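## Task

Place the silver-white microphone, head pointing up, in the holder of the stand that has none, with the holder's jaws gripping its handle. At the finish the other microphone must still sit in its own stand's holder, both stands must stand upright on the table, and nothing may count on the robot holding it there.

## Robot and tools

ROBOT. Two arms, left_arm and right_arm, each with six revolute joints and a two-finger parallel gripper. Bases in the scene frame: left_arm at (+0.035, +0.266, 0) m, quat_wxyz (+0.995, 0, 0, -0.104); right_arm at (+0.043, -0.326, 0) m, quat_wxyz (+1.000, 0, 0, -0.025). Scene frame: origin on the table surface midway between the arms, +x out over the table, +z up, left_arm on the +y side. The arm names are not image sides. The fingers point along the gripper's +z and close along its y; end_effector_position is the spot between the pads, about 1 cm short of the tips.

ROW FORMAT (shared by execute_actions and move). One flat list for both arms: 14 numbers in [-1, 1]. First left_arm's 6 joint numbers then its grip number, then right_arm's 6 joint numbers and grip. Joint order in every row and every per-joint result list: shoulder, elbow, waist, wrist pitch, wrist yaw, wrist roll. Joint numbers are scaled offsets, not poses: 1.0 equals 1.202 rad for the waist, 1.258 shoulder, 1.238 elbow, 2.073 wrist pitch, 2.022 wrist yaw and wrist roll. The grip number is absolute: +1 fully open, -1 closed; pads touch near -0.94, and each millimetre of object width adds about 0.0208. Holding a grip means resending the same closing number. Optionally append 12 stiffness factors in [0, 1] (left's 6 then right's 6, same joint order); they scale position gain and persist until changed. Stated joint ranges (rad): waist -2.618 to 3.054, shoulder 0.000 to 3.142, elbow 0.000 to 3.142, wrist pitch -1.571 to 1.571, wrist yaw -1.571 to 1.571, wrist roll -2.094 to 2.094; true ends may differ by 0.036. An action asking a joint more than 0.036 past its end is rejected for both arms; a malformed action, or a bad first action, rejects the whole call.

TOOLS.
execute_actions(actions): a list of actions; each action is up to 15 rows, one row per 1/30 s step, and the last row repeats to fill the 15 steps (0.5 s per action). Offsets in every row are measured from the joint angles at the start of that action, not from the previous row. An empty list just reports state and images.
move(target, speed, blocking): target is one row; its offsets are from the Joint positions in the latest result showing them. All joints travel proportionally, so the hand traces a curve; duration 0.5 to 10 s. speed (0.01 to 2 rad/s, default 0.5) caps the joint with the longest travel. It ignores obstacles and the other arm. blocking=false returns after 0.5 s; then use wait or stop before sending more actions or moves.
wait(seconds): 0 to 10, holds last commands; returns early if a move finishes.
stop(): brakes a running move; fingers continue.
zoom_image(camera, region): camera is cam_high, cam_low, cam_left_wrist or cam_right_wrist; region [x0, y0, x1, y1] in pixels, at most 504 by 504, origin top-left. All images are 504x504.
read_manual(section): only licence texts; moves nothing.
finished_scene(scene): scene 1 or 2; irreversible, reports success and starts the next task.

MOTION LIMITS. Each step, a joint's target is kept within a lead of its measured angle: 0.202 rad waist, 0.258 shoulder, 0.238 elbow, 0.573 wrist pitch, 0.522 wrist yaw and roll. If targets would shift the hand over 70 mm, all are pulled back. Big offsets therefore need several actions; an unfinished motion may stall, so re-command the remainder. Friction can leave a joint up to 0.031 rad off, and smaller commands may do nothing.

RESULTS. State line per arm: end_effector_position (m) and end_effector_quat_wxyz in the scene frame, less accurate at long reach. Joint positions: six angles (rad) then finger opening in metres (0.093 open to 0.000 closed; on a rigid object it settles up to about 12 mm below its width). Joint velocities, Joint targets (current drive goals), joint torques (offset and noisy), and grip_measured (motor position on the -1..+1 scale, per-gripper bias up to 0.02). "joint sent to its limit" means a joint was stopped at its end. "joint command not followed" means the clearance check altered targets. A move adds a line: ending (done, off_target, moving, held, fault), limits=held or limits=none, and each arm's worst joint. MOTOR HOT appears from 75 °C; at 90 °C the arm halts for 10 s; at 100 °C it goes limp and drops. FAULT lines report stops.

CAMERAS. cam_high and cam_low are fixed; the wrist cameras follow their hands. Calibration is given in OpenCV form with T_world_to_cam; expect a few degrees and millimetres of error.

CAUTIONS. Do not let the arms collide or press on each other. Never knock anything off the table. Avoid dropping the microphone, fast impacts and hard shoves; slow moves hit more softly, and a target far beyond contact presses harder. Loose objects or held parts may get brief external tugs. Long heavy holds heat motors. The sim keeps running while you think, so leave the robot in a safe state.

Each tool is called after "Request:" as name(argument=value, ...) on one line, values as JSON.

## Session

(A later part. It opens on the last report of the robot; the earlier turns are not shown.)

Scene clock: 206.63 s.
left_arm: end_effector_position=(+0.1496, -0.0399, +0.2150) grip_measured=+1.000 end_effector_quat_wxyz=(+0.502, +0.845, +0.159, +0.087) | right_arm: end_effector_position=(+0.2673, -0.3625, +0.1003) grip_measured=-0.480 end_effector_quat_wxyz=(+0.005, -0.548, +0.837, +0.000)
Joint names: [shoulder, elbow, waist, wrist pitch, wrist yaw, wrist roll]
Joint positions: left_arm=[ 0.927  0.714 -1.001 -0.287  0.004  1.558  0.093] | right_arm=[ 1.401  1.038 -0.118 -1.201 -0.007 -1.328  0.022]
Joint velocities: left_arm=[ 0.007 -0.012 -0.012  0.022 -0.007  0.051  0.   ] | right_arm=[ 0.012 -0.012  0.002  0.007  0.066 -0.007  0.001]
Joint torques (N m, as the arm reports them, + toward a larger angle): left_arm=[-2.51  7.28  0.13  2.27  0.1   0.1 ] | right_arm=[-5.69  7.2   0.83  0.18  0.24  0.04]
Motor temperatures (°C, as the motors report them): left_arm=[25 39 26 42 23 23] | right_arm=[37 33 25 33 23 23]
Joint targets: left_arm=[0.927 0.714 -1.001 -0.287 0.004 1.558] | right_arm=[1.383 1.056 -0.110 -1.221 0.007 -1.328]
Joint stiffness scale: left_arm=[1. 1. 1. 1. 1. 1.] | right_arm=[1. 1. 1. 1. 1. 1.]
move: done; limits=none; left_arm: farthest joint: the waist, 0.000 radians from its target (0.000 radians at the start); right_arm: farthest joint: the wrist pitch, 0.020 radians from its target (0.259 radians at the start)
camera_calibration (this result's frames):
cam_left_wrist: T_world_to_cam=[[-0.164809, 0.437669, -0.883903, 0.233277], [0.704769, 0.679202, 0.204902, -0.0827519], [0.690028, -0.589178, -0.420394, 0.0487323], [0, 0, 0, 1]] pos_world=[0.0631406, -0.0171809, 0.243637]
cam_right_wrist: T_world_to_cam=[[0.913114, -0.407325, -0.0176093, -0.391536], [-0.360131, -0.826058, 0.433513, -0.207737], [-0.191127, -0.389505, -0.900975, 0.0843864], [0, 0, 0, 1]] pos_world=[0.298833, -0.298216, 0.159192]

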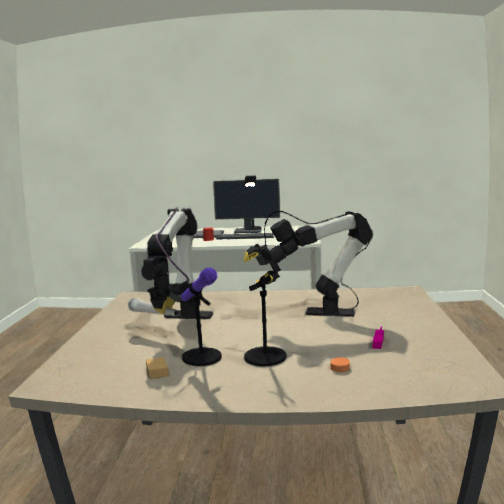

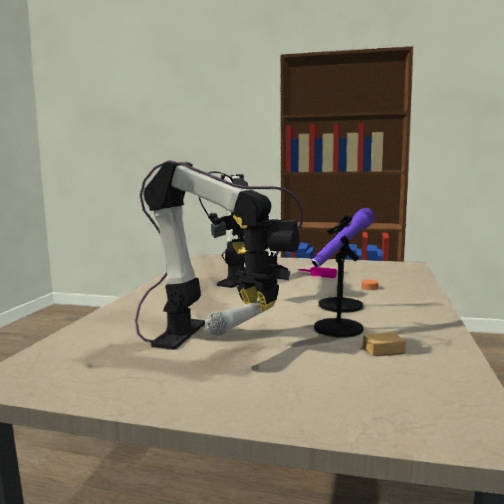

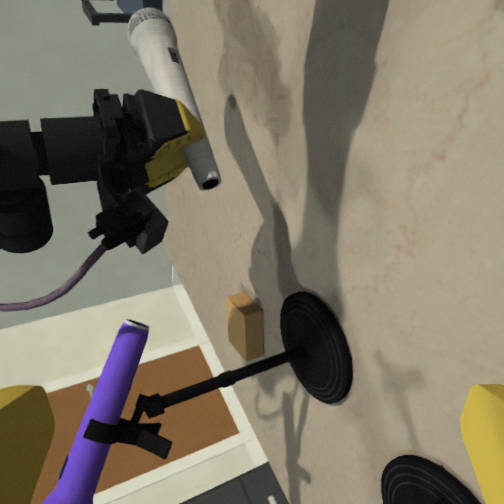

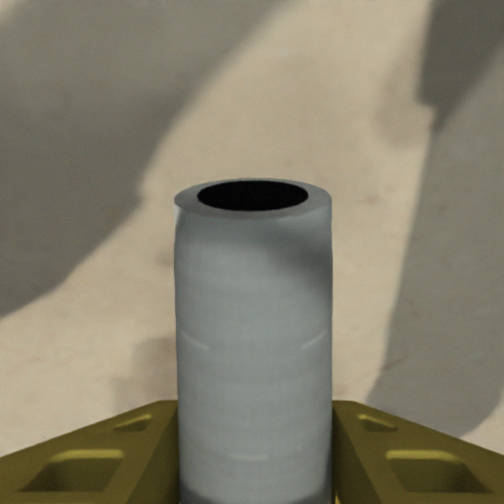

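Request:
move(target=[0, 0, 0, 0, 0, 0, 1, 0.2345, 0.3934, 0.727, -0.1027, 0.007, 0.36, -0.75], speed=0.7)

Scene clock: 211.23 s.
left_arm: end_effector_position=(+0.1496, -0.0399, +0.2150) grip_measured=+1.000 end_effector_quat_wxyz=(+0.502, +0.845, +0.159, +0.087) | right_arm: end_effector_position=(+0.2721, -0.1286, +0.1484) grip_measured=-0.480 end_effector_quat_wxyz=(+0.003, -0.609, +0.793, +0.005)
Joint names: [shoulder, elbow, waist, wrist pitch, wrist yaw, wrist roll]
Joint positions: left_arm=[ 0.927  0.714 -1.001 -0.287  0.004  1.558  0.093] | right_arm=[ 1.679  1.498  0.755 -1.382 -0.01  -0.607  0.022]
Joint velocities: left_arm=[ 0.007  0.012 -0.012 -0.051  0.022  0.007  0.   ] | right_arm=[-0.012  0.002 -0.022 -0.007 -0.037 -0.022 -0.   ]
Joint torques (N m, as the arm reports them, + toward a larger angle): left_arm=[-2.5   7.29  0.1   2.27  0.1   0.1 ] | right_arm=[-5.73  7.93  0.19  0.11  0.32  0.14]
Motor temperatures (°C, as the motors report them): left_arm=[25 39 26 42 23 23] | right_arm=[36 33 25 33 23 23]
Joint targets: left_arm=[0.927 0.714 -1.001 -0.287 0.004 1.558] | right_arm=[1.696 1.525 0.756 -1.414 0.007 -0.600]
Joint stiffness scale: left_arm=[1. 1. 1. 1. 1. 1.] | right_arm=[1. 1. 1. 1. 1. 1.]
move: off_target (right_arm); limits=none; left_arm: farthest joint: the waist, 0.000 radians from its target (0.000 radians at the start); right_arm: farthest joint: the wrist pitch, 0.031 radians from its target (0.212 radians at the start)
camera_calibration (this result's frames):
cam_left_wrist: T_world_to_cam=[[-0.164809, 0.437669, -0.883903, 0.233277], [0.704769, 0.679202, 0.204902, -0.0827519], [0.690028, -0.589178, -0.420394, 0.0487323], [0, 0, 0, 1]] pos_world=[0.0631406, -0.0171809, 0.243637]
cam_right_wrist: T_world_to_cam=[[0.964058, -0.264355, -0.026607, -0.293957], [-0.227629, -0.87345, 0.430431, -0.0753107], [-0.137026, -0.408904, -0.902231, 0.202677], [0, 0, 0, 1]] pos_world=[0.294021, -0.0606136, 0.207456]

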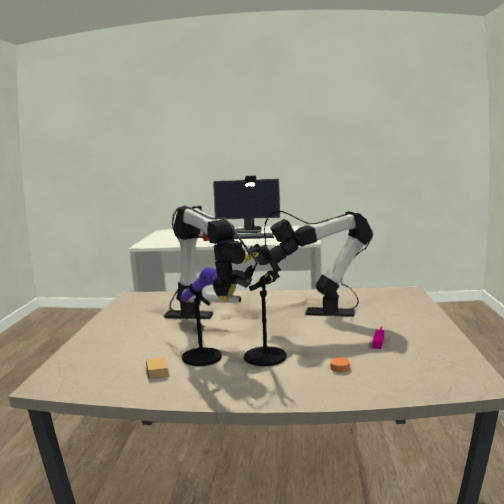

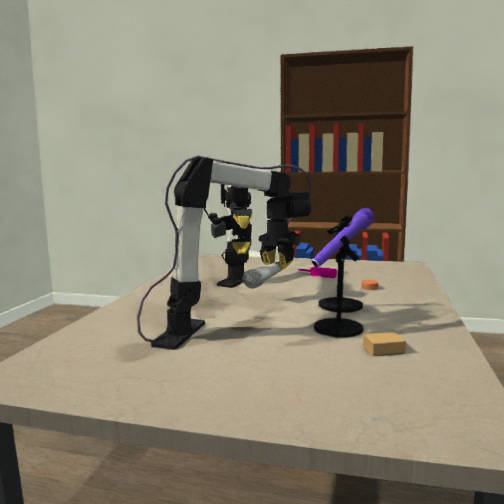

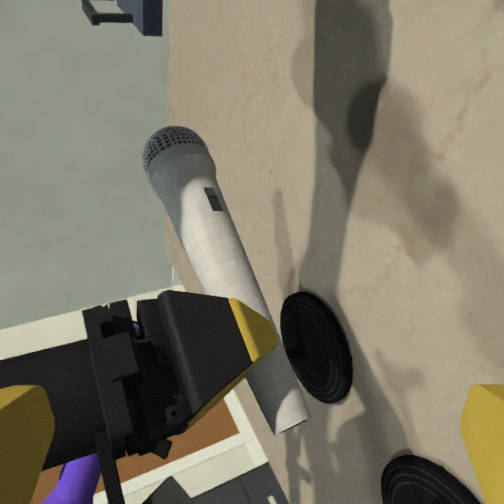

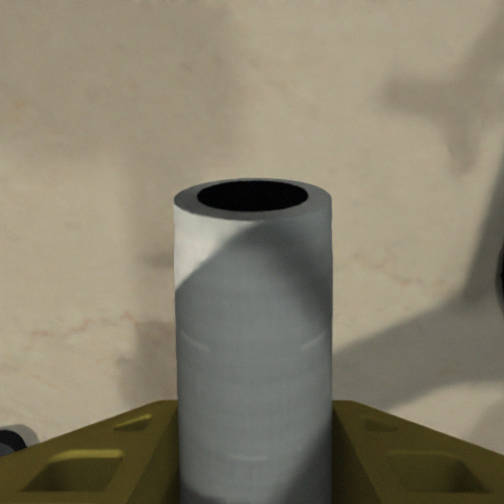

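Request:
move(target=[0.3084, 0.0598, -0.022, 0.145, 0, 0.012, 1, 0, 0.012, 0, -0.018, 0.005, 0.48, -0.75], speed=0.8)

Scene clock: 225.77 s.
left_arm: end_effector_position=(+0.1702, -0.1098, +0.1712) grip_measured=+1.000 end_effector_quat_wxyz=(+0.489, +0.855, +0.149, +0.084) | right_arm: end_effector_position=(+0.2724, -0.1299, +0.1484) grip_measured=-0.480 end_effector_quat_wxyz=(+0.001, -0.173, +0.985, +0.002)
Joint names: [shoulder, elbow, waist, wrist pitch, wrist yaw, wrist roll]
Joint positions: left_arm=[ 1.299  0.763 -1.015  0.003  0.004  1.57   0.093] | right_arm=[ 1.679  1.498  0.755 -1.385 -0.003  0.357  0.022]
Joint velocities: left_arm=[ 0.012  0.002 -0.007 -0.051 -0.022 -0.022  0.   ] | right_arm=[-0.017 -0.012 -0.012 -0.095  0.022  0.022  0.   ]
Joint torques (N m, as the arm reports them, + toward a larger angle): left_arm=[-4.56  8.87 -0.76  2.35  0.1   0.22] | right_arm=[-6.92  7.06  0.08  0.1   0.18  0.12]
Motor temperatures (°C, as the motors report them): left_arm=[25 39 26 43 23 23] | right_arm=[36 35 25 32 23 23]
Joint targets: left_arm=[1.315 0.787 -1.028 0.014 0.004 1.582] | right_arm=[1.679 1.513 0.755 -1.420 -0.001 0.364]
Joint stiffness scale: left_arm=[1. 1. 1. 1. 1. 1.] | right_arm=[1. 1. 1. 1. 1. 1.]
move: off_target (left_arm, right_arm); limits=none; left_arm: farthest joint: the elbow, 0.025 radians from its target (0.074 radians at the start); right_arm: farthest joint: the wrist pitch, 0.034 radians from its target (0.037 radians at the start)
camera_calibration (this result's frames):
cam_left_wrist: T_world_to_cam=[[-0.156839, 0.470371, -0.86842, 0.228113], [0.718229, 0.65787, 0.226615, -0.0491188], [0.6779, -0.588183, -0.441013, -0.0193557], [0, 0, 0, 1]] pos_world=[0.0841768, -0.0863689, 0.200693]
cam_right_wrist: T_world_to_cam=[[0.333083, -0.942526, -0.0264647, -0.210857], [-0.843508, -0.310399, 0.438346, 0.163329], [-0.421367, -0.123683, -0.898417, 0.316101], [0, 0, 0, 1]] pos_world=[0.341196, -0.108945, 0.206815]

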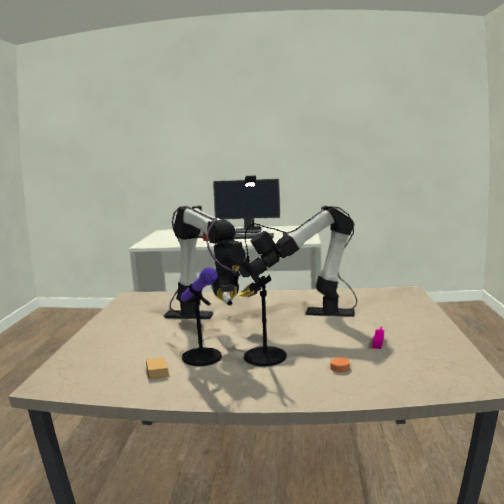

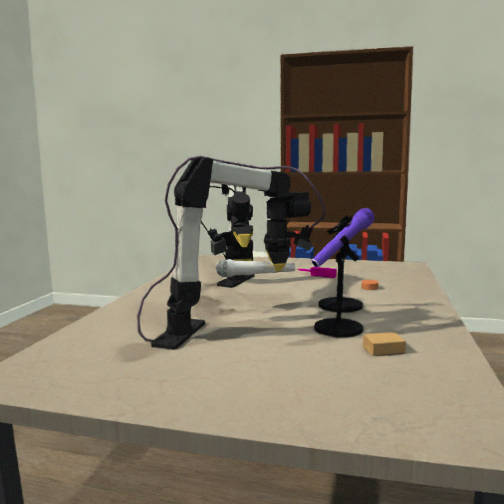

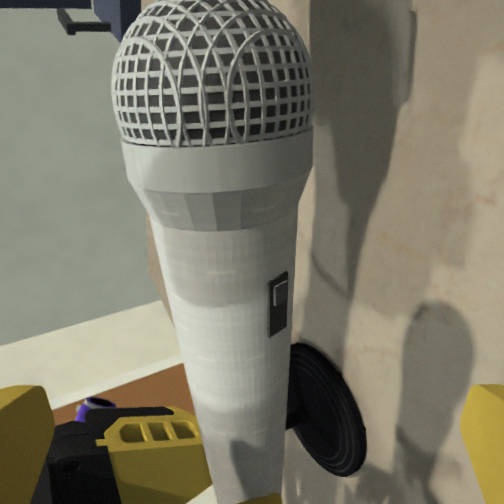

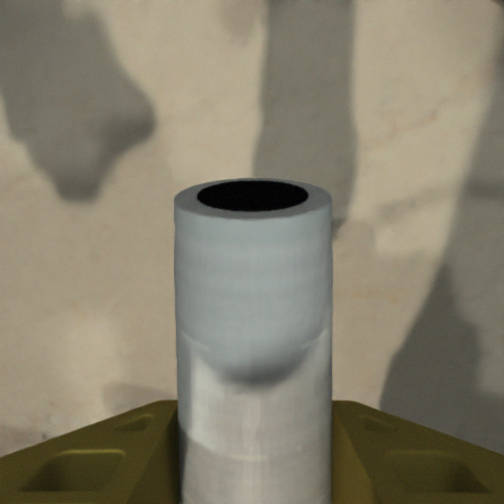

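Request:
move(target=[0.226, -0.1365, 0, 0.342, 0, -0.028, 0.7, 0, 0.012, 0, -0.012, 0, 0, -0.75], speed=0.7)

Scene clock: 245.03 s.
left_arm: end_effector_position=(+0.1858, -0.1530, +0.1535) grip_measured=+0.702 end_effector_quat_wxyz=(+0.607, +0.774, +0.154, +0.090) | right_arm: end_effector_position=(+0.2728, -0.1296, +0.1484) grip_measured=-0.480 end_effector_quat_wxyz=(+0.002, -0.173, +0.985, +0.003)
Joint names: [shoulder, elbow, waist, wrist pitch, wrist yaw, wrist roll]
Joint positions: left_arm=[ 1.566  0.616 -1.015  0.702  0.004  1.523  0.079] | right_arm=[ 1.679  1.498  0.755 -1.383 -0.003  0.357  0.022]
Joint velocities: left_arm=[ 0.007  0.007 -0.002  0.022 -0.051 -0.007  0.001] | right_arm=[ 0.007  0.002  0.012  0.007  0.022 -0.037 -0.001]
Joint torques (N m, as the arm reports them, + toward a larger angle): left_arm=[-6.55  4.62  0.11  2.53  0.08  0.  ] | right_arm=[-6.84  6.94  0.02  0.16  0.17  0.03]
Motor temperatures (°C, as the motors report them): left_arm=[26 41 26 44 23 23] | right_arm=[36 35 25 32 23 23]
Joint targets: left_arm=[1.583 0.594 -1.015 0.712 0.004 1.514] | right_arm=[1.679 1.513 0.755 -1.410 -0.003 0.356]
Joint stiffness scale: left_arm=[1. 1. 1. 1. 1. 1.] | right_arm=[1. 1. 1. 1. 1. 1.]
move: off_target (left_arm, right_arm); limits=none; left_arm: farthest joint: the elbow, 0.022 radians from its target (0.169 radians at the start); right_arm: farthest joint: the wrist pitch, 0.027 radians from its target (0.025 radians at the start)
camera_calibration (this result's frames):
cam_left_wrist: T_world_to_cam=[[-0.112011, 0.206543, -0.972005, 0.20273], [0.697399, 0.713141, 0.071171, 0.00827737], [0.707876, -0.669903, -0.223922, -0.114595], [0, 0, 0, 1]] pos_world=[0.0980546, -0.124543, 0.170805]
cam_right_wrist: T_world_to_cam=[[0.332771, -0.942613, -0.0272824, -0.210464], [-0.844388, -0.310726, 0.436415, 0.16428], [-0.419848, -0.122189, -0.899332, 0.316241], [0, 0, 0, 1]] pos_world=[0.341525, -0.108699, 0.206969]

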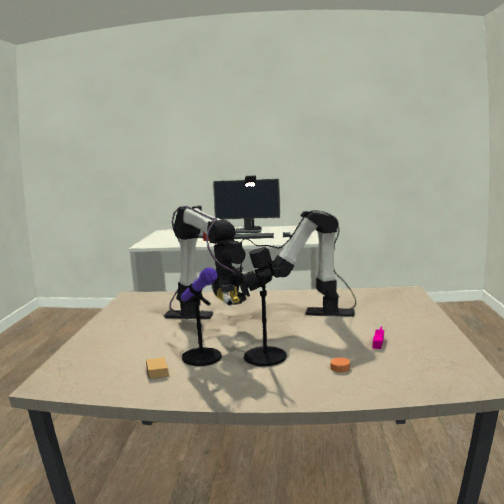

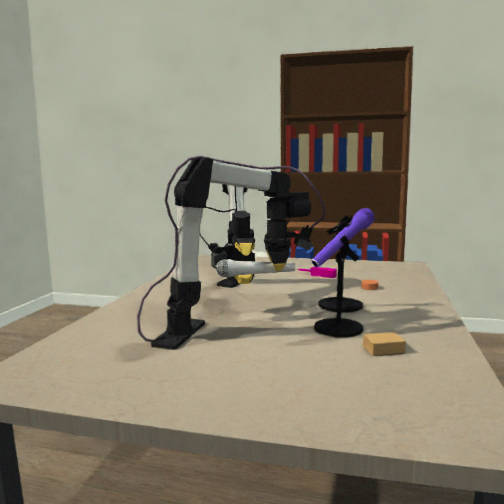

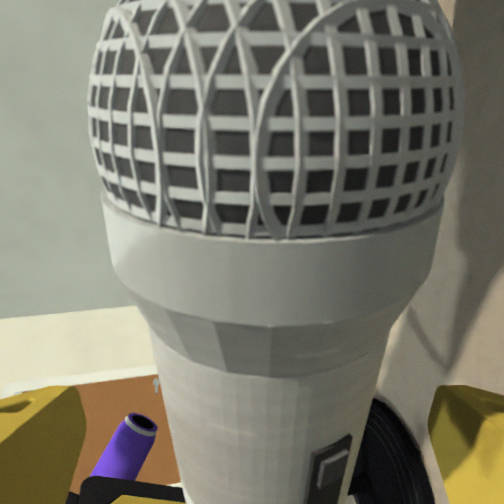

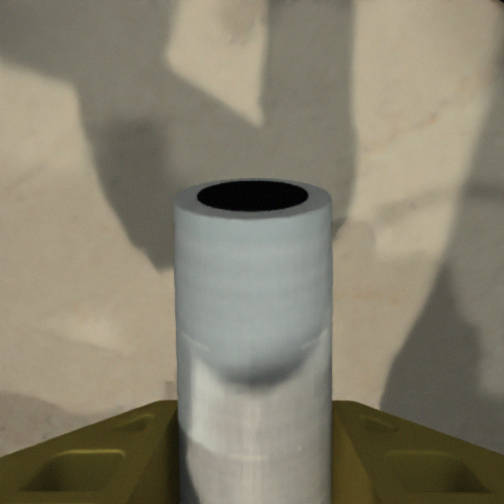

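Request:
move(target=[0.0687, 0, 0, 0.0564, 0, 0.015, 0.25, 0, 0.012, 0, -0.012, 0, 0, -0.75], speed=0.25)

Scene clock: 253.50 s.
left_arm: end_effector_position=(+0.1887, -0.1610, +0.1490) grip_measured=+0.252 end_effector_quat_wxyz=(+0.621, +0.764, +0.145, +0.098) | right_arm: end_effector_position=(+0.2730, -0.1294, +0.1484) grip_measured=-0.480 end_effector_quat_wxyz=(+0.003, -0.173, +0.985, +0.003)
Joint names: [shoulder, elbow, waist, wrist pitch, wrist yaw, wrist roll]
Joint positions: left_arm=[ 1.635  0.616 -1.015  0.808  0.004  1.541  0.057] | right_arm=[ 1.679  1.498  0.755 -1.382 -0.003  0.357  0.022]
Joint velocities: left_arm=[-0.012  0.002 -0.022 -0.007  0.037 -0.037  0.001] | right_arm=[-0.002 -0.007 -0.002  0.066 -0.037 -0.022  0.   ]
Joint torques (N m, as the arm reports them, + toward a larger angle): left_arm=[-6.93  5.98  0.12  2.53  0.08  0.22] | right_arm=[-6.84  6.97  0.1   0.2   0.18  0.05]
Motor temperatures (°C, as the motors report them): left_arm=[26 40 26 45 23 23] | right_arm=[36 36 25 31 23 23]
Joint targets: left_arm=[1.653 0.616 -1.015 0.818 0.004 1.553] | right_arm=[1.679 1.513 0.755 -1.408 -0.003 0.357]
Joint stiffness scale: left_arm=[1. 1. 1. 1. 1. 1.] | right_arm=[1. 1. 1. 1. 1. 1.]
move: off_target (right_arm); limits=none; left_arm: farthest joint: the shoulder, 0.017 radians from its target (0.086 radians at the start); right_arm: farthest joint: the wrist pitch, 0.026 radians from its target (0.025 radians at the start)
camera_calibration (this result's frames):
cam_left_wrist: T_world_to_cam=[[-0.0827459, 0.17836, -0.98048, 0.191499], [0.698241, 0.712367, 0.0706608, 0.0120667], [0.711064, -0.678764, -0.183484, -0.131051], [0, 0, 0, 1]] pos_world=[0.100606, -0.131704, 0.162862]
cam_right_wrist: T_world_to_cam=[[0.332795, -0.942593, -0.0276906, -0.210308], [-0.844768, -0.311049, 0.435448, 0.164719], [-0.419064, -0.121523, -0.899788, 0.316293], [0, 0, 0, 1]] pos_world=[0.341686, -0.108563, 0.207047]

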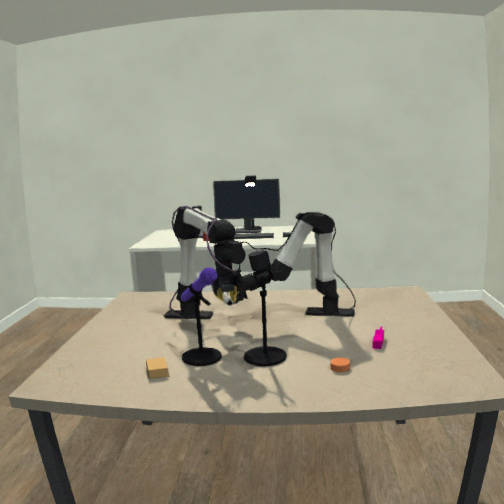

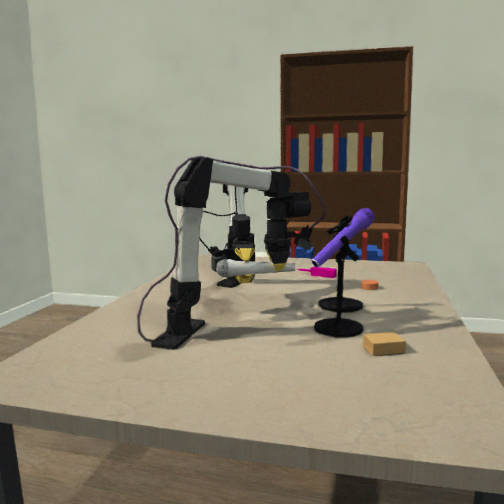

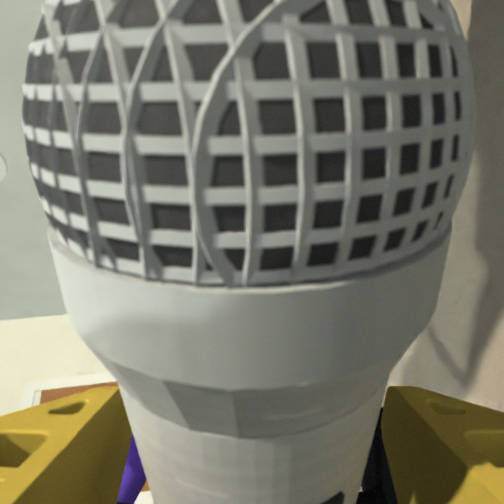

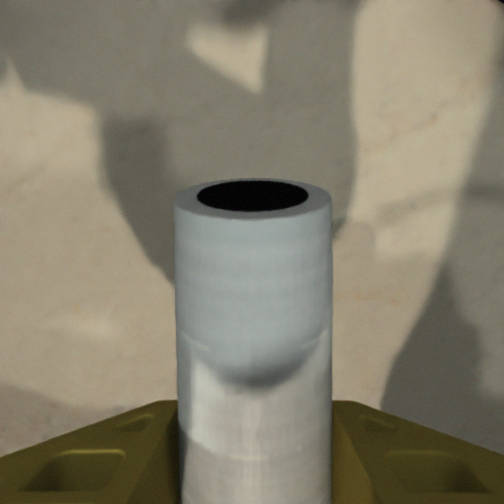

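Request:
execute_actions(actions=[[[0,0,0,0.005,0,0,0.2, 0,0.012,0,-0.012,0,0,-0.75],[0,0,0,0.005,0,0,0.15, 0,0.012,0,-0.012,0,0,-0.75],[0,0,0,0.005,0,0,0.1, 0,0.012,0,-0.012,0,0,-0.75],[0,0,0,0.005,0,0,0.05, 0,0.012,0,-0.012,0,0,-0.75],[0,0,0,0.005,0,0,0.0, 0,0.012,0,-0.012,0,0,-0.75],[0,0,0,0.005,0,0,-0.04, 0,0.012,0,-0.012,0,0,-0.75],[0,0,0,0.005,0,0,-0.08, 0,0.012,0,-0.012,0,0,-0.75],[0,0,0,0.005,0,0,-0.12, 0,0.012,0,-0.012,0,0,-0.75],[0,0,0,0.005,0,0,-0.16, 0,0.012,0,-0.012,0,0,-0.75],[0,0,0,0.005,0,0,-0.2, 0,0.012,0,-0.012,0,0,-0.75],[0,0,0,0.005,0,0,-0.25, 0,0.012,0,-0.012,0,0,-0.75],[0,0,0,0.005,0,0,-0.3, 0,0.012,0,-0.012,0,0,-0.75],[0,0,0,0.005,0,0,-0.35, 0,0.012,0,-0.012,0,0,-0.75],[0,0,0,0.005,0,0,-0.42, 0,0.012,0,-0.012,0,0,-0.75],[0,0,0,0.005,0,0,-0.5, 0,0.012,0,-0.012,0,0,-0.75]]])

Scene clock: 258.13 s.
left_arm: end_effector_position=(+0.1887, -0.1610, +0.1493) grip_measured=-0.253 end_effector_quat_wxyz=(+0.621, +0.764, +0.145, +0.098) | right_arm: end_effector_position=(+0.2730, -0.1294, +0.1484) grip_measured=-0.480 end_effector_quat_wxyz=(+0.003, -0.173, +0.985, +0.003)
Joint names: [shoulder, elbow, waist, wrist pitch, wrist yaw, wrist roll]
Joint positions: left_arm=[ 1.635  0.616 -1.015  0.809  0.004  1.541  0.033] | right_arm=[ 1.679  1.498  0.755 -1.382 -0.003  0.357  0.022]
Joint velocities: left_arm=[ 0.007 -0.007 -0.007 -0.051  0.066 -0.037 -0.   ] | right_arm=[ 0.012  0.002  0.002  0.022 -0.051 -0.007  0.   ]
Joint torques (N m, as the arm reports them, + toward a larger angle): left_arm=[-8.61  5.99  0.13  2.52  0.08  0.09] | right_arm=[-6.87  7.03  0.06  0.18  0.18  0.06]
Motor temperatures (°C, as the motors report them): left_arm=[27 39 26 45 23 23] | right_arm=[36 36 25 31 23 23]
Joint targets: left_arm=[1.635 0.616 -1.015 0.818 0.004 1.541] | right_arm=[1.679 1.513 0.755 -1.407 -0.003 0.357]
Joint stiffness scale: left_arm=[1. 1. 1. 1. 1. 1.] | right_arm=[1. 1. 1. 1. 1. 1.]
camera_calibration (this result's frames):
cam_left_wrist: T_world_to_cam=[[-0.0820052, 0.177435, -0.98071, 0.191521], [0.698245, 0.712378, 0.0705011, 0.0120974], [0.711146, -0.678995, -0.182312, -0.13128], [0, 0, 0, 1]] pos_world=[0.100618, -0.131739, 0.16304]
cam_right_wrist: T_world_to_cam=[[0.332795, -0.942593, -0.0276906, -0.210308], [-0.844768, -0.311049, 0.435448, 0.164719], [-0.419064, -0.121523, -0.899788, 0.316293], [0, 0, 0, 1]] pos_world=[0.341686, -0.108563, 0.207047]

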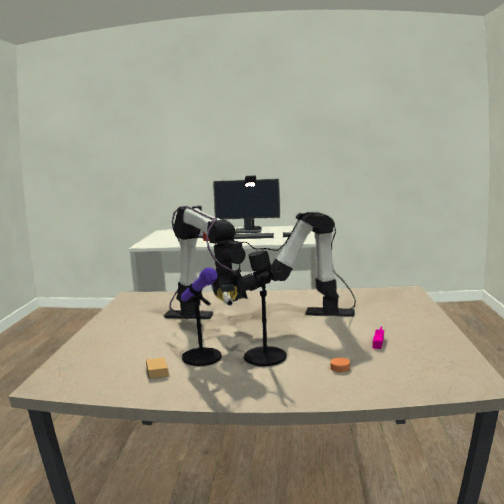

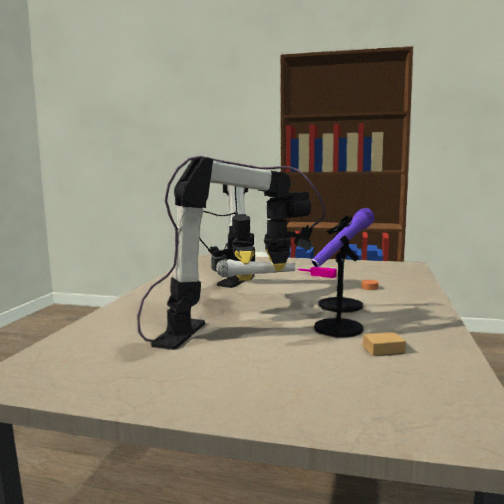

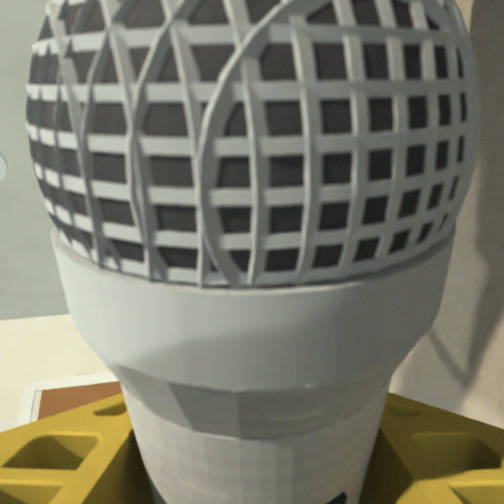

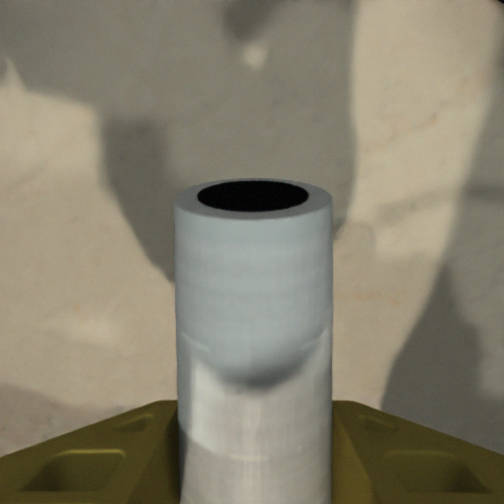

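Request:
execute_actions(actions=[[[0,0.01,0,0.01,0,0,-0.5, 0,0.012,0,-0.005,0,0,-0.45],[0,0.01,0,0.01,0,0,-0.5, 0,0.012,0,-0.005,0,0,-0.4],[0,0.01,0,0.01,0,0,-0.5, 0,0.012,0,-0.005,0,0,-0.35],[0,0.01,0,0.01,0,0,-0.5, 0,0.012,0,-0.005,0,0,-0.3],[0,0.01,0,0.01,0,0,-0.5, 0,0.012,0,-0.005,0,0,-0.2],[0,0.01,0,0.01,0,0,-0.5, 0,0.012,0,-0.005,0,0,-0.05],[0,0.01,0,0.01,0,0,-0.5, 0,0.015,0,-0.005,0,0,0.1],[0,0.01,0,0.01,0,0,-0.5, 0,0.02,0,-0.007,0,0,0.25],[0,0.01,0,0.01,0,0,-0.5, 0,0.027,0,-0.01,0,0,0.4],[0,0.01,0,0.01,0,0,-0.5, 0,0.035,0,-0.014,0,0,0.4],[0,0.01,0,0.01,0,0,-0.5, 0,0.045,0,-0.018,0,0,0.4],[0,0.01,0,0.01,0,0,-0.5, 0,0.056,0,-0.023,0,0,0.4],[0,0.01,0,0.01,0,0,-0.5, 0,0.068,0,-0.028,0,0,0.4],[0,0.01,0,0.01,0,0,-0.5, 0,0.08,0,-0.033,0,0,0.4],[0,0.01,0,0.01,0,0,-0.5, 0,0.092,0,-0.038,0,0,0.4]],[[0,0.01,0,0.01,0,0,-0.5, 0,0.06,0,-0.025,0,0,0.4],[0,0.01,0,0.01,0,0,-0.5, 0,0.072,0,-0.03,0,0,0.4],[0,0.01,0,0.01,0,0,-0.5, 0,0.084,0,-0.035,0,0,0.4],[0,0.01,0,0.01,0,0,-0.5, 0,0.096,0,-0.04,0,0,0.4],[0,0.01,0,0.01,0,0,-0.5, 0,0.108,0,-0.045,0,0,0.4],[0,0.01,0,0.01,0,0,-0.5, 0,0.118,0,-0.05,0,0,0.4],[0,0.01,0,0.01,0,0,-0.5, 0,0.127,0,-0.054,0,0,0.4],[0,0.01,0,0.01,0,0,-0.5, 0,0.135,0,-0.057,0,0,0.4],[0,0.01,0,0.01,0,0,-0.5, 0,0.14,0,-0.06,0,0,0.4]]])

Scene clock: 270.50 s.
left_arm: end_effector_position=(+0.1879, -0.1586, +0.1385) grip_measured=-0.253 end_effector_quat_wxyz=(+0.604, +0.778, +0.147, +0.095) | right_arm: end_effector_position=(+0.2826, -0.1212, +0.2046) grip_measured=+0.398 end_effector_quat_wxyz=(+0.042, -0.173, +0.984, +0.026)
Joint names: [shoulder, elbow, waist, wrist pitch, wrist yaw, wrist roll]
Joint positions: left_arm=[ 1.635  0.616 -1.015  0.763  0.004  1.541  0.033] | right_arm=[ 1.679  1.72   0.755 -1.513 -0.003  0.357  0.064]
Joint velocities: left_arm=[-0.002 -0.007 -0.007 -0.007 -0.022 -0.037 -0.001] | right_arm=[ 0.002 -0.002 -0.017 -0.081 -0.007  0.007  0.   ]
Joint torques (N m, as the arm reports them, + toward a larger angle): left_arm=[-8.57  6.87  0.11  2.9   0.08  0.09] | right_arm=[-6.78  7.22  0.1   0.51  0.16  0.03]
Motor temperatures (°C, as the motors report them): left_arm=[28 38 26 46 23 23] | right_arm=[37 36 25 31 23 23]
Joint targets: left_arm=[1.635 0.629 -1.015 0.807 0.004 1.541] | right_arm=[1.679 1.740 0.755 -1.540 -0.003 0.357]
Joint stiffness scale: left_arm=[1. 1. 1. 1. 1. 1.] | right_arm=[1. 1. 1. 1. 1. 1.]
camera_calibration (this result's frames):
cam_left_wrist: T_world_to_cam=[[-0.0975735, 0.21931, -0.970764, 0.188625], [0.699461, 0.708998, 0.0898693, 0.00830628], [0.707979, -0.670242, -0.222578, -0.123436], [0, 0, 0, 1]] pos_world=[0.0999846, -0.129988, 0.154889]
cam_right_wrist: T_world_to_cam=[[0.335845, -0.940001, -0.0600501, -0.198177], [-0.872307, -0.334445, 0.356689, 0.171946], [-0.355371, -0.06741, -0.932291, 0.367146], [0, 0, 0, 1]] pos_world=[0.34702, -0.104031, 0.269055]

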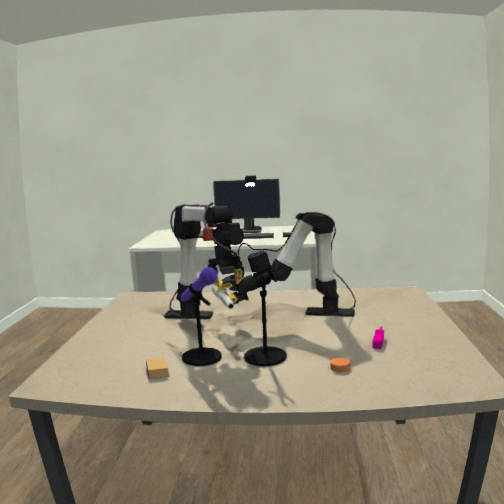

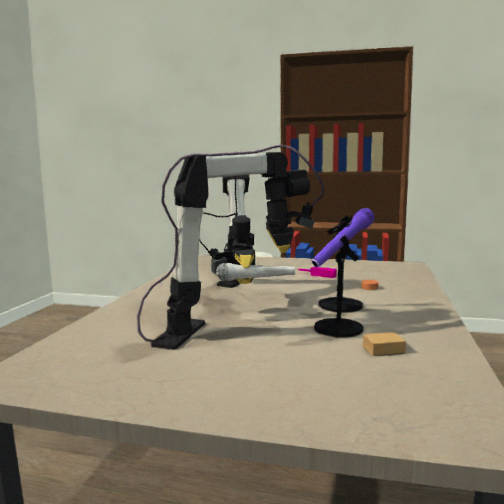

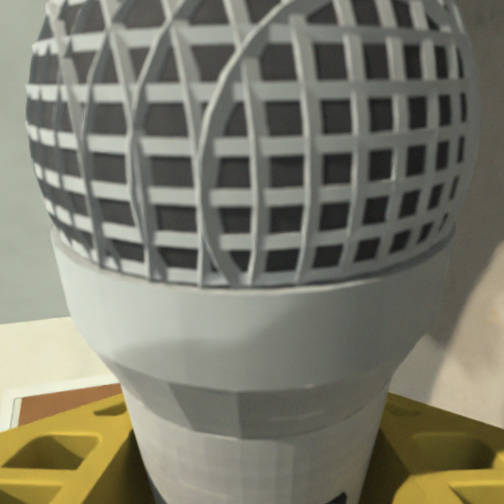

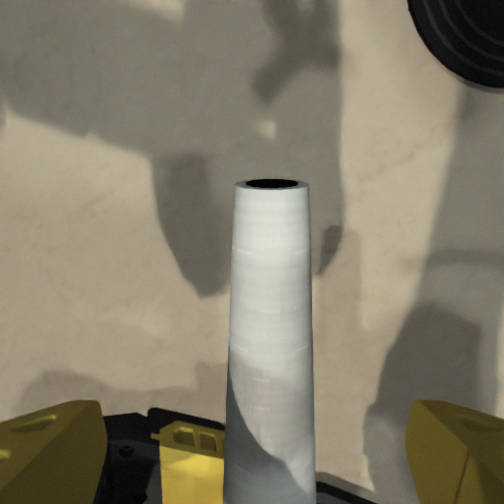

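Request:
move(target=[-0.619, 0.171, 0.08, -0.604, 0, -0.436, -0.5, -0.464, -0.541, 0, 0.588, 0, -0.18, 1], speed=0.8)

Scene clock: 291.63 s.
left_arm: end_effector_position=(+0.1596, -0.0069, +0.2189) grip_measured=-0.253 end_effector_quat_wxyz=(+0.452, +0.696, +0.547, -0.110) | right_arm: end_effector_position=(+0.3314, -0.0798, +0.3218) grip_measured=+1.000 end_effector_quat_wxyz=(+0.543, -0.282, +0.765, +0.201)
Joint names: [shoulder, elbow, waist, wrist pitch, wrist yaw, wrist roll]
Joint positions: left_arm=[ 0.877  0.796 -0.932 -0.523  0.004  0.668  0.033] | right_arm=[ 1.112  1.078  0.755 -0.303 -0.003 -0.     0.093]
Joint velocities: left_arm=[ 0.002  0.017  0.007  0.007  0.081 -0.037 -0.001] | right_arm=[-0.007  0.002  0.002  0.007 -0.081  0.022  0.   ]
Joint torques (N m, as the arm reports them, + toward a larger angle): left_arm=[-3.8   9.42  0.98  2.57  0.1   0.04] | right_arm=[-4.41  5.19  0.13  2.51  0.12 -0.05]
Motor temperatures (°C, as the motors report them): left_arm=[30 39 26 50 23 23] | right_arm=[37 37 25 31 23 23]
Joint targets: left_arm=[0.857 0.828 -0.919 -0.489 0.004 0.659] | right_arm=[1.095 1.050 0.755 -0.293 -0.003 -0.007]
Joint stiffness scale: left_arm=[1. 1. 1. 1. 1. 1.] | right_arm=[1. 1. 1. 1. 1. 1.]
move: off_target (left_arm, right_arm); limits=none; left_arm: farthest joint: the wrist pitch, 0.034 radians from its target (1.252 radians at the start); right_arm: farthest joint: the elbow, 0.028 radians from its target (0.670 radians at the start)
camera_calibration (this result's frames):
cam_left_wrist: T_world_to_cam=[[-0.851264, -0.0078333, -0.524679, 0.251707], [0.19379, 0.92451, -0.328217, 0.0870187], [0.487642, -0.381077, -0.785484, 0.176542], [0, 0, 0, 1]] pos_world=[0.111316, -0.011202, 0.299297]
cam_right_wrist: T_world_to_cam=[[0.663417, -0.748091, -0.0154533, -0.276173], [-0.540337, -0.464687, -0.7015, 0.406591], [0.517604, 0.473736, -0.712502, 0.179658], [0, 0, 0, 1]] pos_world=[0.309922, -0.102775, 0.408963]

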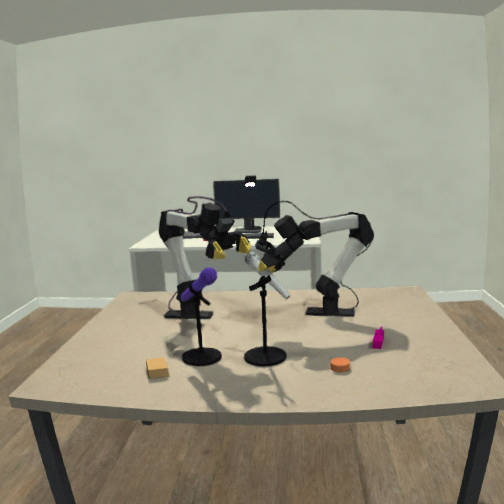

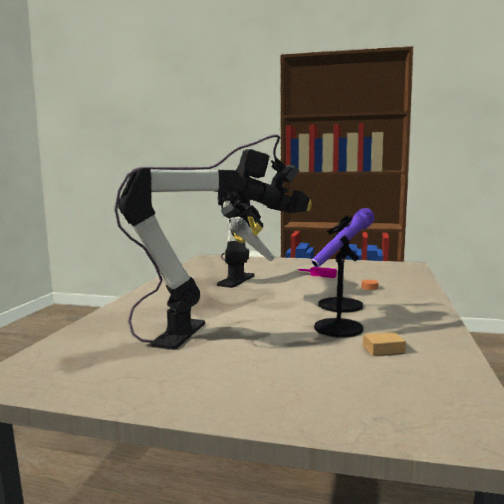

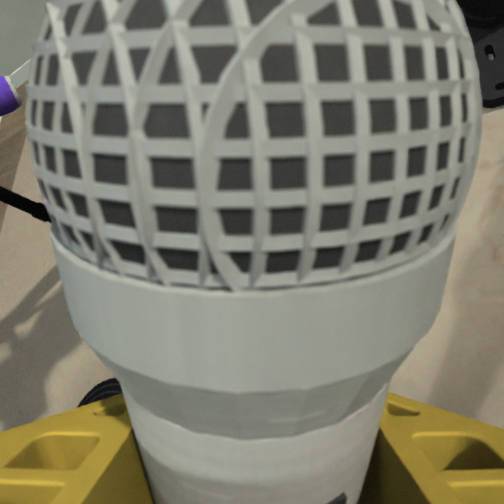

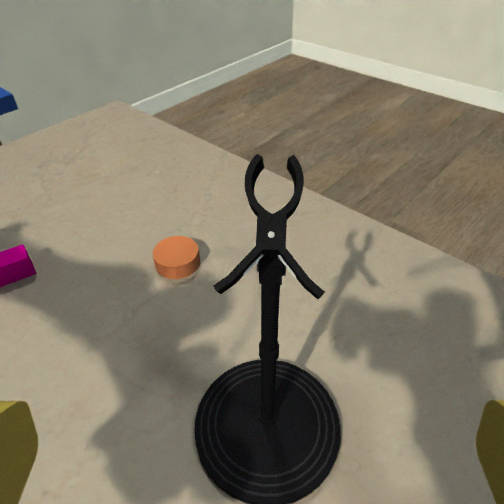

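Excellent view along the clip's axis. Let me zoom.

Request:
zoom_image(camera="cam_right_wrist", region=[190, 140, 350, 310])

Region (190, 140, 350, 310) of cam_right_wrist's 504x504 image, scaled by 2.965, with more detail than that image has; it fills the left 474 columns of this view, and the rest is white.

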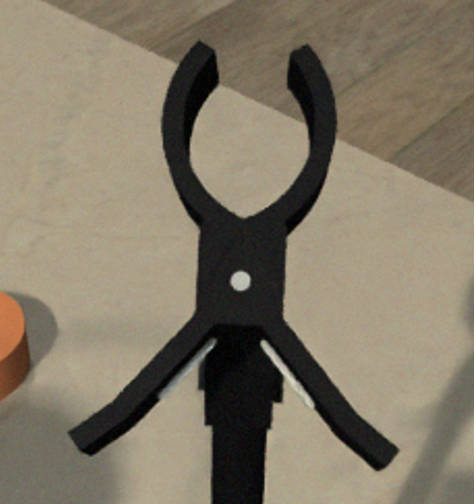

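Request:
move(target=[-0.173, 0.026, 0.875, -0.0815, 0, 0, -0.5, 0.5427, -0.4627, 0, 0.85, 0.0277, 0, 1], speed=1.0)

Scene clock: 319.53 s.
left_arm: end_effector_position=(+0.2839, +0.2400, +0.2279) grip_measured=-0.253 end_effector_quat_wxyz=(+0.443, +0.333, +0.823, +0.127) | right_arm: end_effector_position=(+0.3874, -0.0423, +0.2082) grip_measured=+1.000 end_effector_quat_wxyz=(+0.732, -0.202, +0.598, +0.255)
Joint names: [shoulder, elbow, waist, wrist pitch, wrist yaw, wrist roll]
Joint positions: left_arm=[ 0.684  0.796  0.108 -0.725  0.004  0.667  0.033] | right_arm=[ 1.775  0.529  0.755  1.45   0.043 -0.     0.093]
Joint velocities: left_arm=[-0.012 -0.007  0.002  0.037  0.007 -0.051  0.001] | right_arm=[-0.017 -0.012 -0.002  0.007  0.007 -0.037  0.   ]
Joint torques (N m, as the arm reports them, + toward a larger angle): left_arm=[-2.12  9.11  0.96  2.55  0.09  0.12] | right_arm=[-5.37  3.03  0.09  2.4   0.29  0.05]
Motor temperatures (°C, as the motors report them): left_arm=[28 43 27 50 23 23] | right_arm=[34 35 25 37 23 23]
Joint targets: left_arm=[0.659 0.828 0.120 -0.692 0.004 0.668] | right_arm=[1.795 0.505 0.755 1.459 0.053 -0.000]
Joint stiffness scale: left_arm=[1. 1. 1. 1. 1. 1.] | right_arm=[1. 1. 1. 1. 1. 1.]
move: off_target (left_arm, right_arm); limits=none; left_arm: farthest joint: the wrist pitch, 0.033 radians from its target (0.169 radians at the start); right_arm: farthest joint: the elbow, 0.024 radians from its target (0.572 radians at the start)
camera_calibration (this result's frames):
cam_left_wrist: T_world_to_cam=[[-0.429001, -0.737928, -0.520981, 0.418775], [-0.702155, 0.635256, -0.321603, 0.159906], [0.568276, 0.227841, -0.790665, 0.0492504], [0, 0, 0, 1]] pos_world=[0.263945, 0.196223, 0.30854]
cam_right_wrist: T_world_to_cam=[[0.633083, -0.773997, -0.01161, -0.277199], [-0.20038, -0.149374, -0.968264, 0.311828], [0.747699, 0.615318, -0.249659, -0.127542], [0, 0, 0, 1]] pos_world=[0.333337, -0.0894938, 0.266871]

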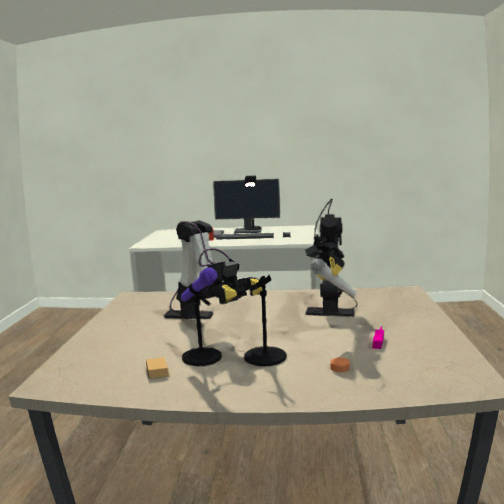

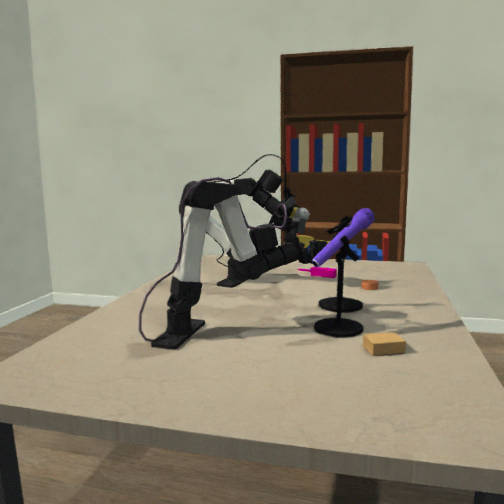

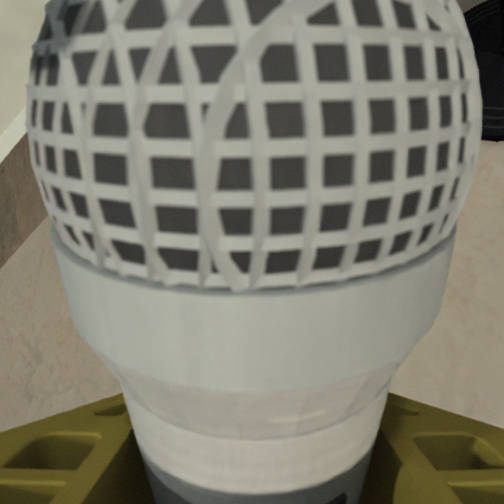

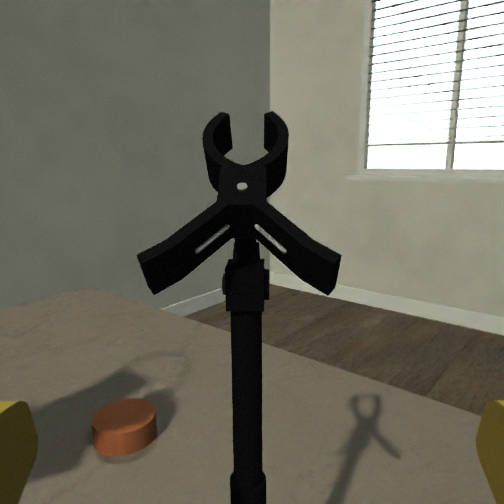

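Request:
move(target=[0.551, 0.202, -0.039, 0.548, 0.385, -0.002, -0.5, 0.103, 0.173, 0.014, -0.0268, 0.004, 0, 1], speed=0.8)

Scene clock: 340.67 s.
left_arm: end_effector_position=(+0.4287, +0.0937, +0.3367) grip_measured=-0.253 end_effector_quat_wxyz=(+0.696, +0.501, +0.506, -0.089) | right_arm: end_effector_position=(+0.4168, -0.0123, +0.2264) grip_measured=+1.000 end_effector_quat_wxyz=(+0.747, -0.197, +0.578, +0.264)
Joint names: [shoulder, elbow, waist, wrist pitch, wrist yaw, wrist roll]
Joint positions: left_arm=[1.374 1.008 0.073 0.347 0.772 0.667 0.033] | right_arm=[ 1.879  0.721  0.763  1.415  0.043 -0.     0.093]
Joint velocities: left_arm=[ 0.002  0.007 -0.007  0.022  0.037 -0.007  0.001] | right_arm=[-0.002 -0.002  0.012 -0.051  0.007 -0.007  0.   ]
Joint torques (N m, as the arm reports them, + toward a larger angle): left_arm=[-6.9   9.89 -0.7   2.8   0.17  0.07] | right_arm=[-6.29  6.9   0.94  1.99  0.25  0.04]
Motor temperatures (°C, as the motors report them): left_arm=[27 45 27 51 23 23] | right_arm=[34 34 25 38 23 23]
Joint targets: left_arm=[1.377 1.046 0.061 0.411 0.782 0.663] | right_arm=[1.904 0.743 0.772 1.394 0.051 -0.000]
Joint stiffness scale: left_arm=[1. 1. 1. 1. 1. 1.] | right_arm=[1. 1. 1. 1. 1. 1.]
move: off_target (left_arm, right_arm); limits=none; left_arm: farthest joint: the wrist pitch, 0.064 radians from its target (1.136 radians at the start); right_arm: farthest joint: the shoulder, 0.026 radians from its target (0.130 radians at the start)
camera_calibration (this result's frames):
cam_left_wrist: T_world_to_cam=[[-0.615971, -0.487959, -0.618446, 0.51909], [0.155814, 0.694085, -0.702829, 0.144556], [0.772205, -0.529285, -0.351506, -0.078005], [0, 0, 0, 1]] pos_world=[0.357457, 0.111674, 0.395208]
cam_right_wrist: T_world_to_cam=[[0.639464, -0.768716, -0.0126805, -0.274718], [-0.160175, -0.117075, -0.980121, 0.326154], [0.751951, 0.628783, -0.197994, -0.176743], [0, 0, 0, 1]] pos_world=[0.360816, -0.0618629, 0.281193]

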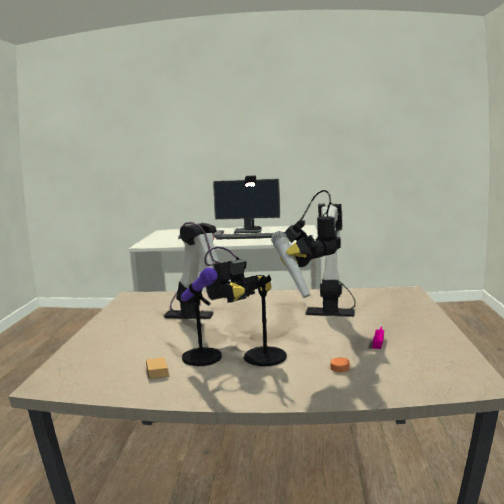

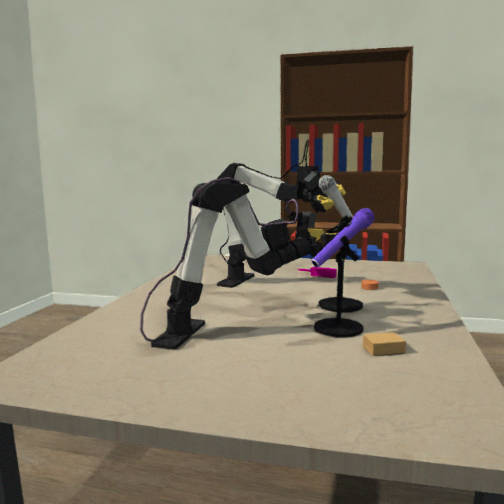

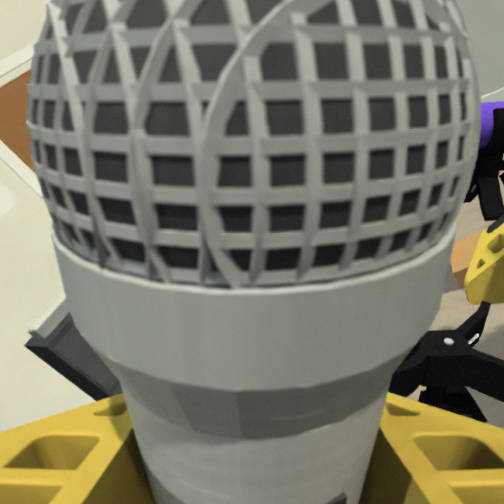

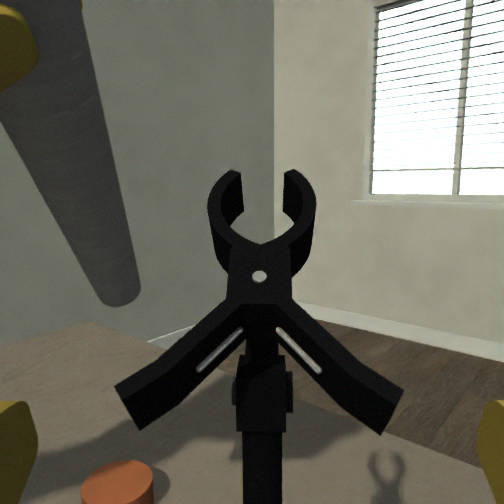

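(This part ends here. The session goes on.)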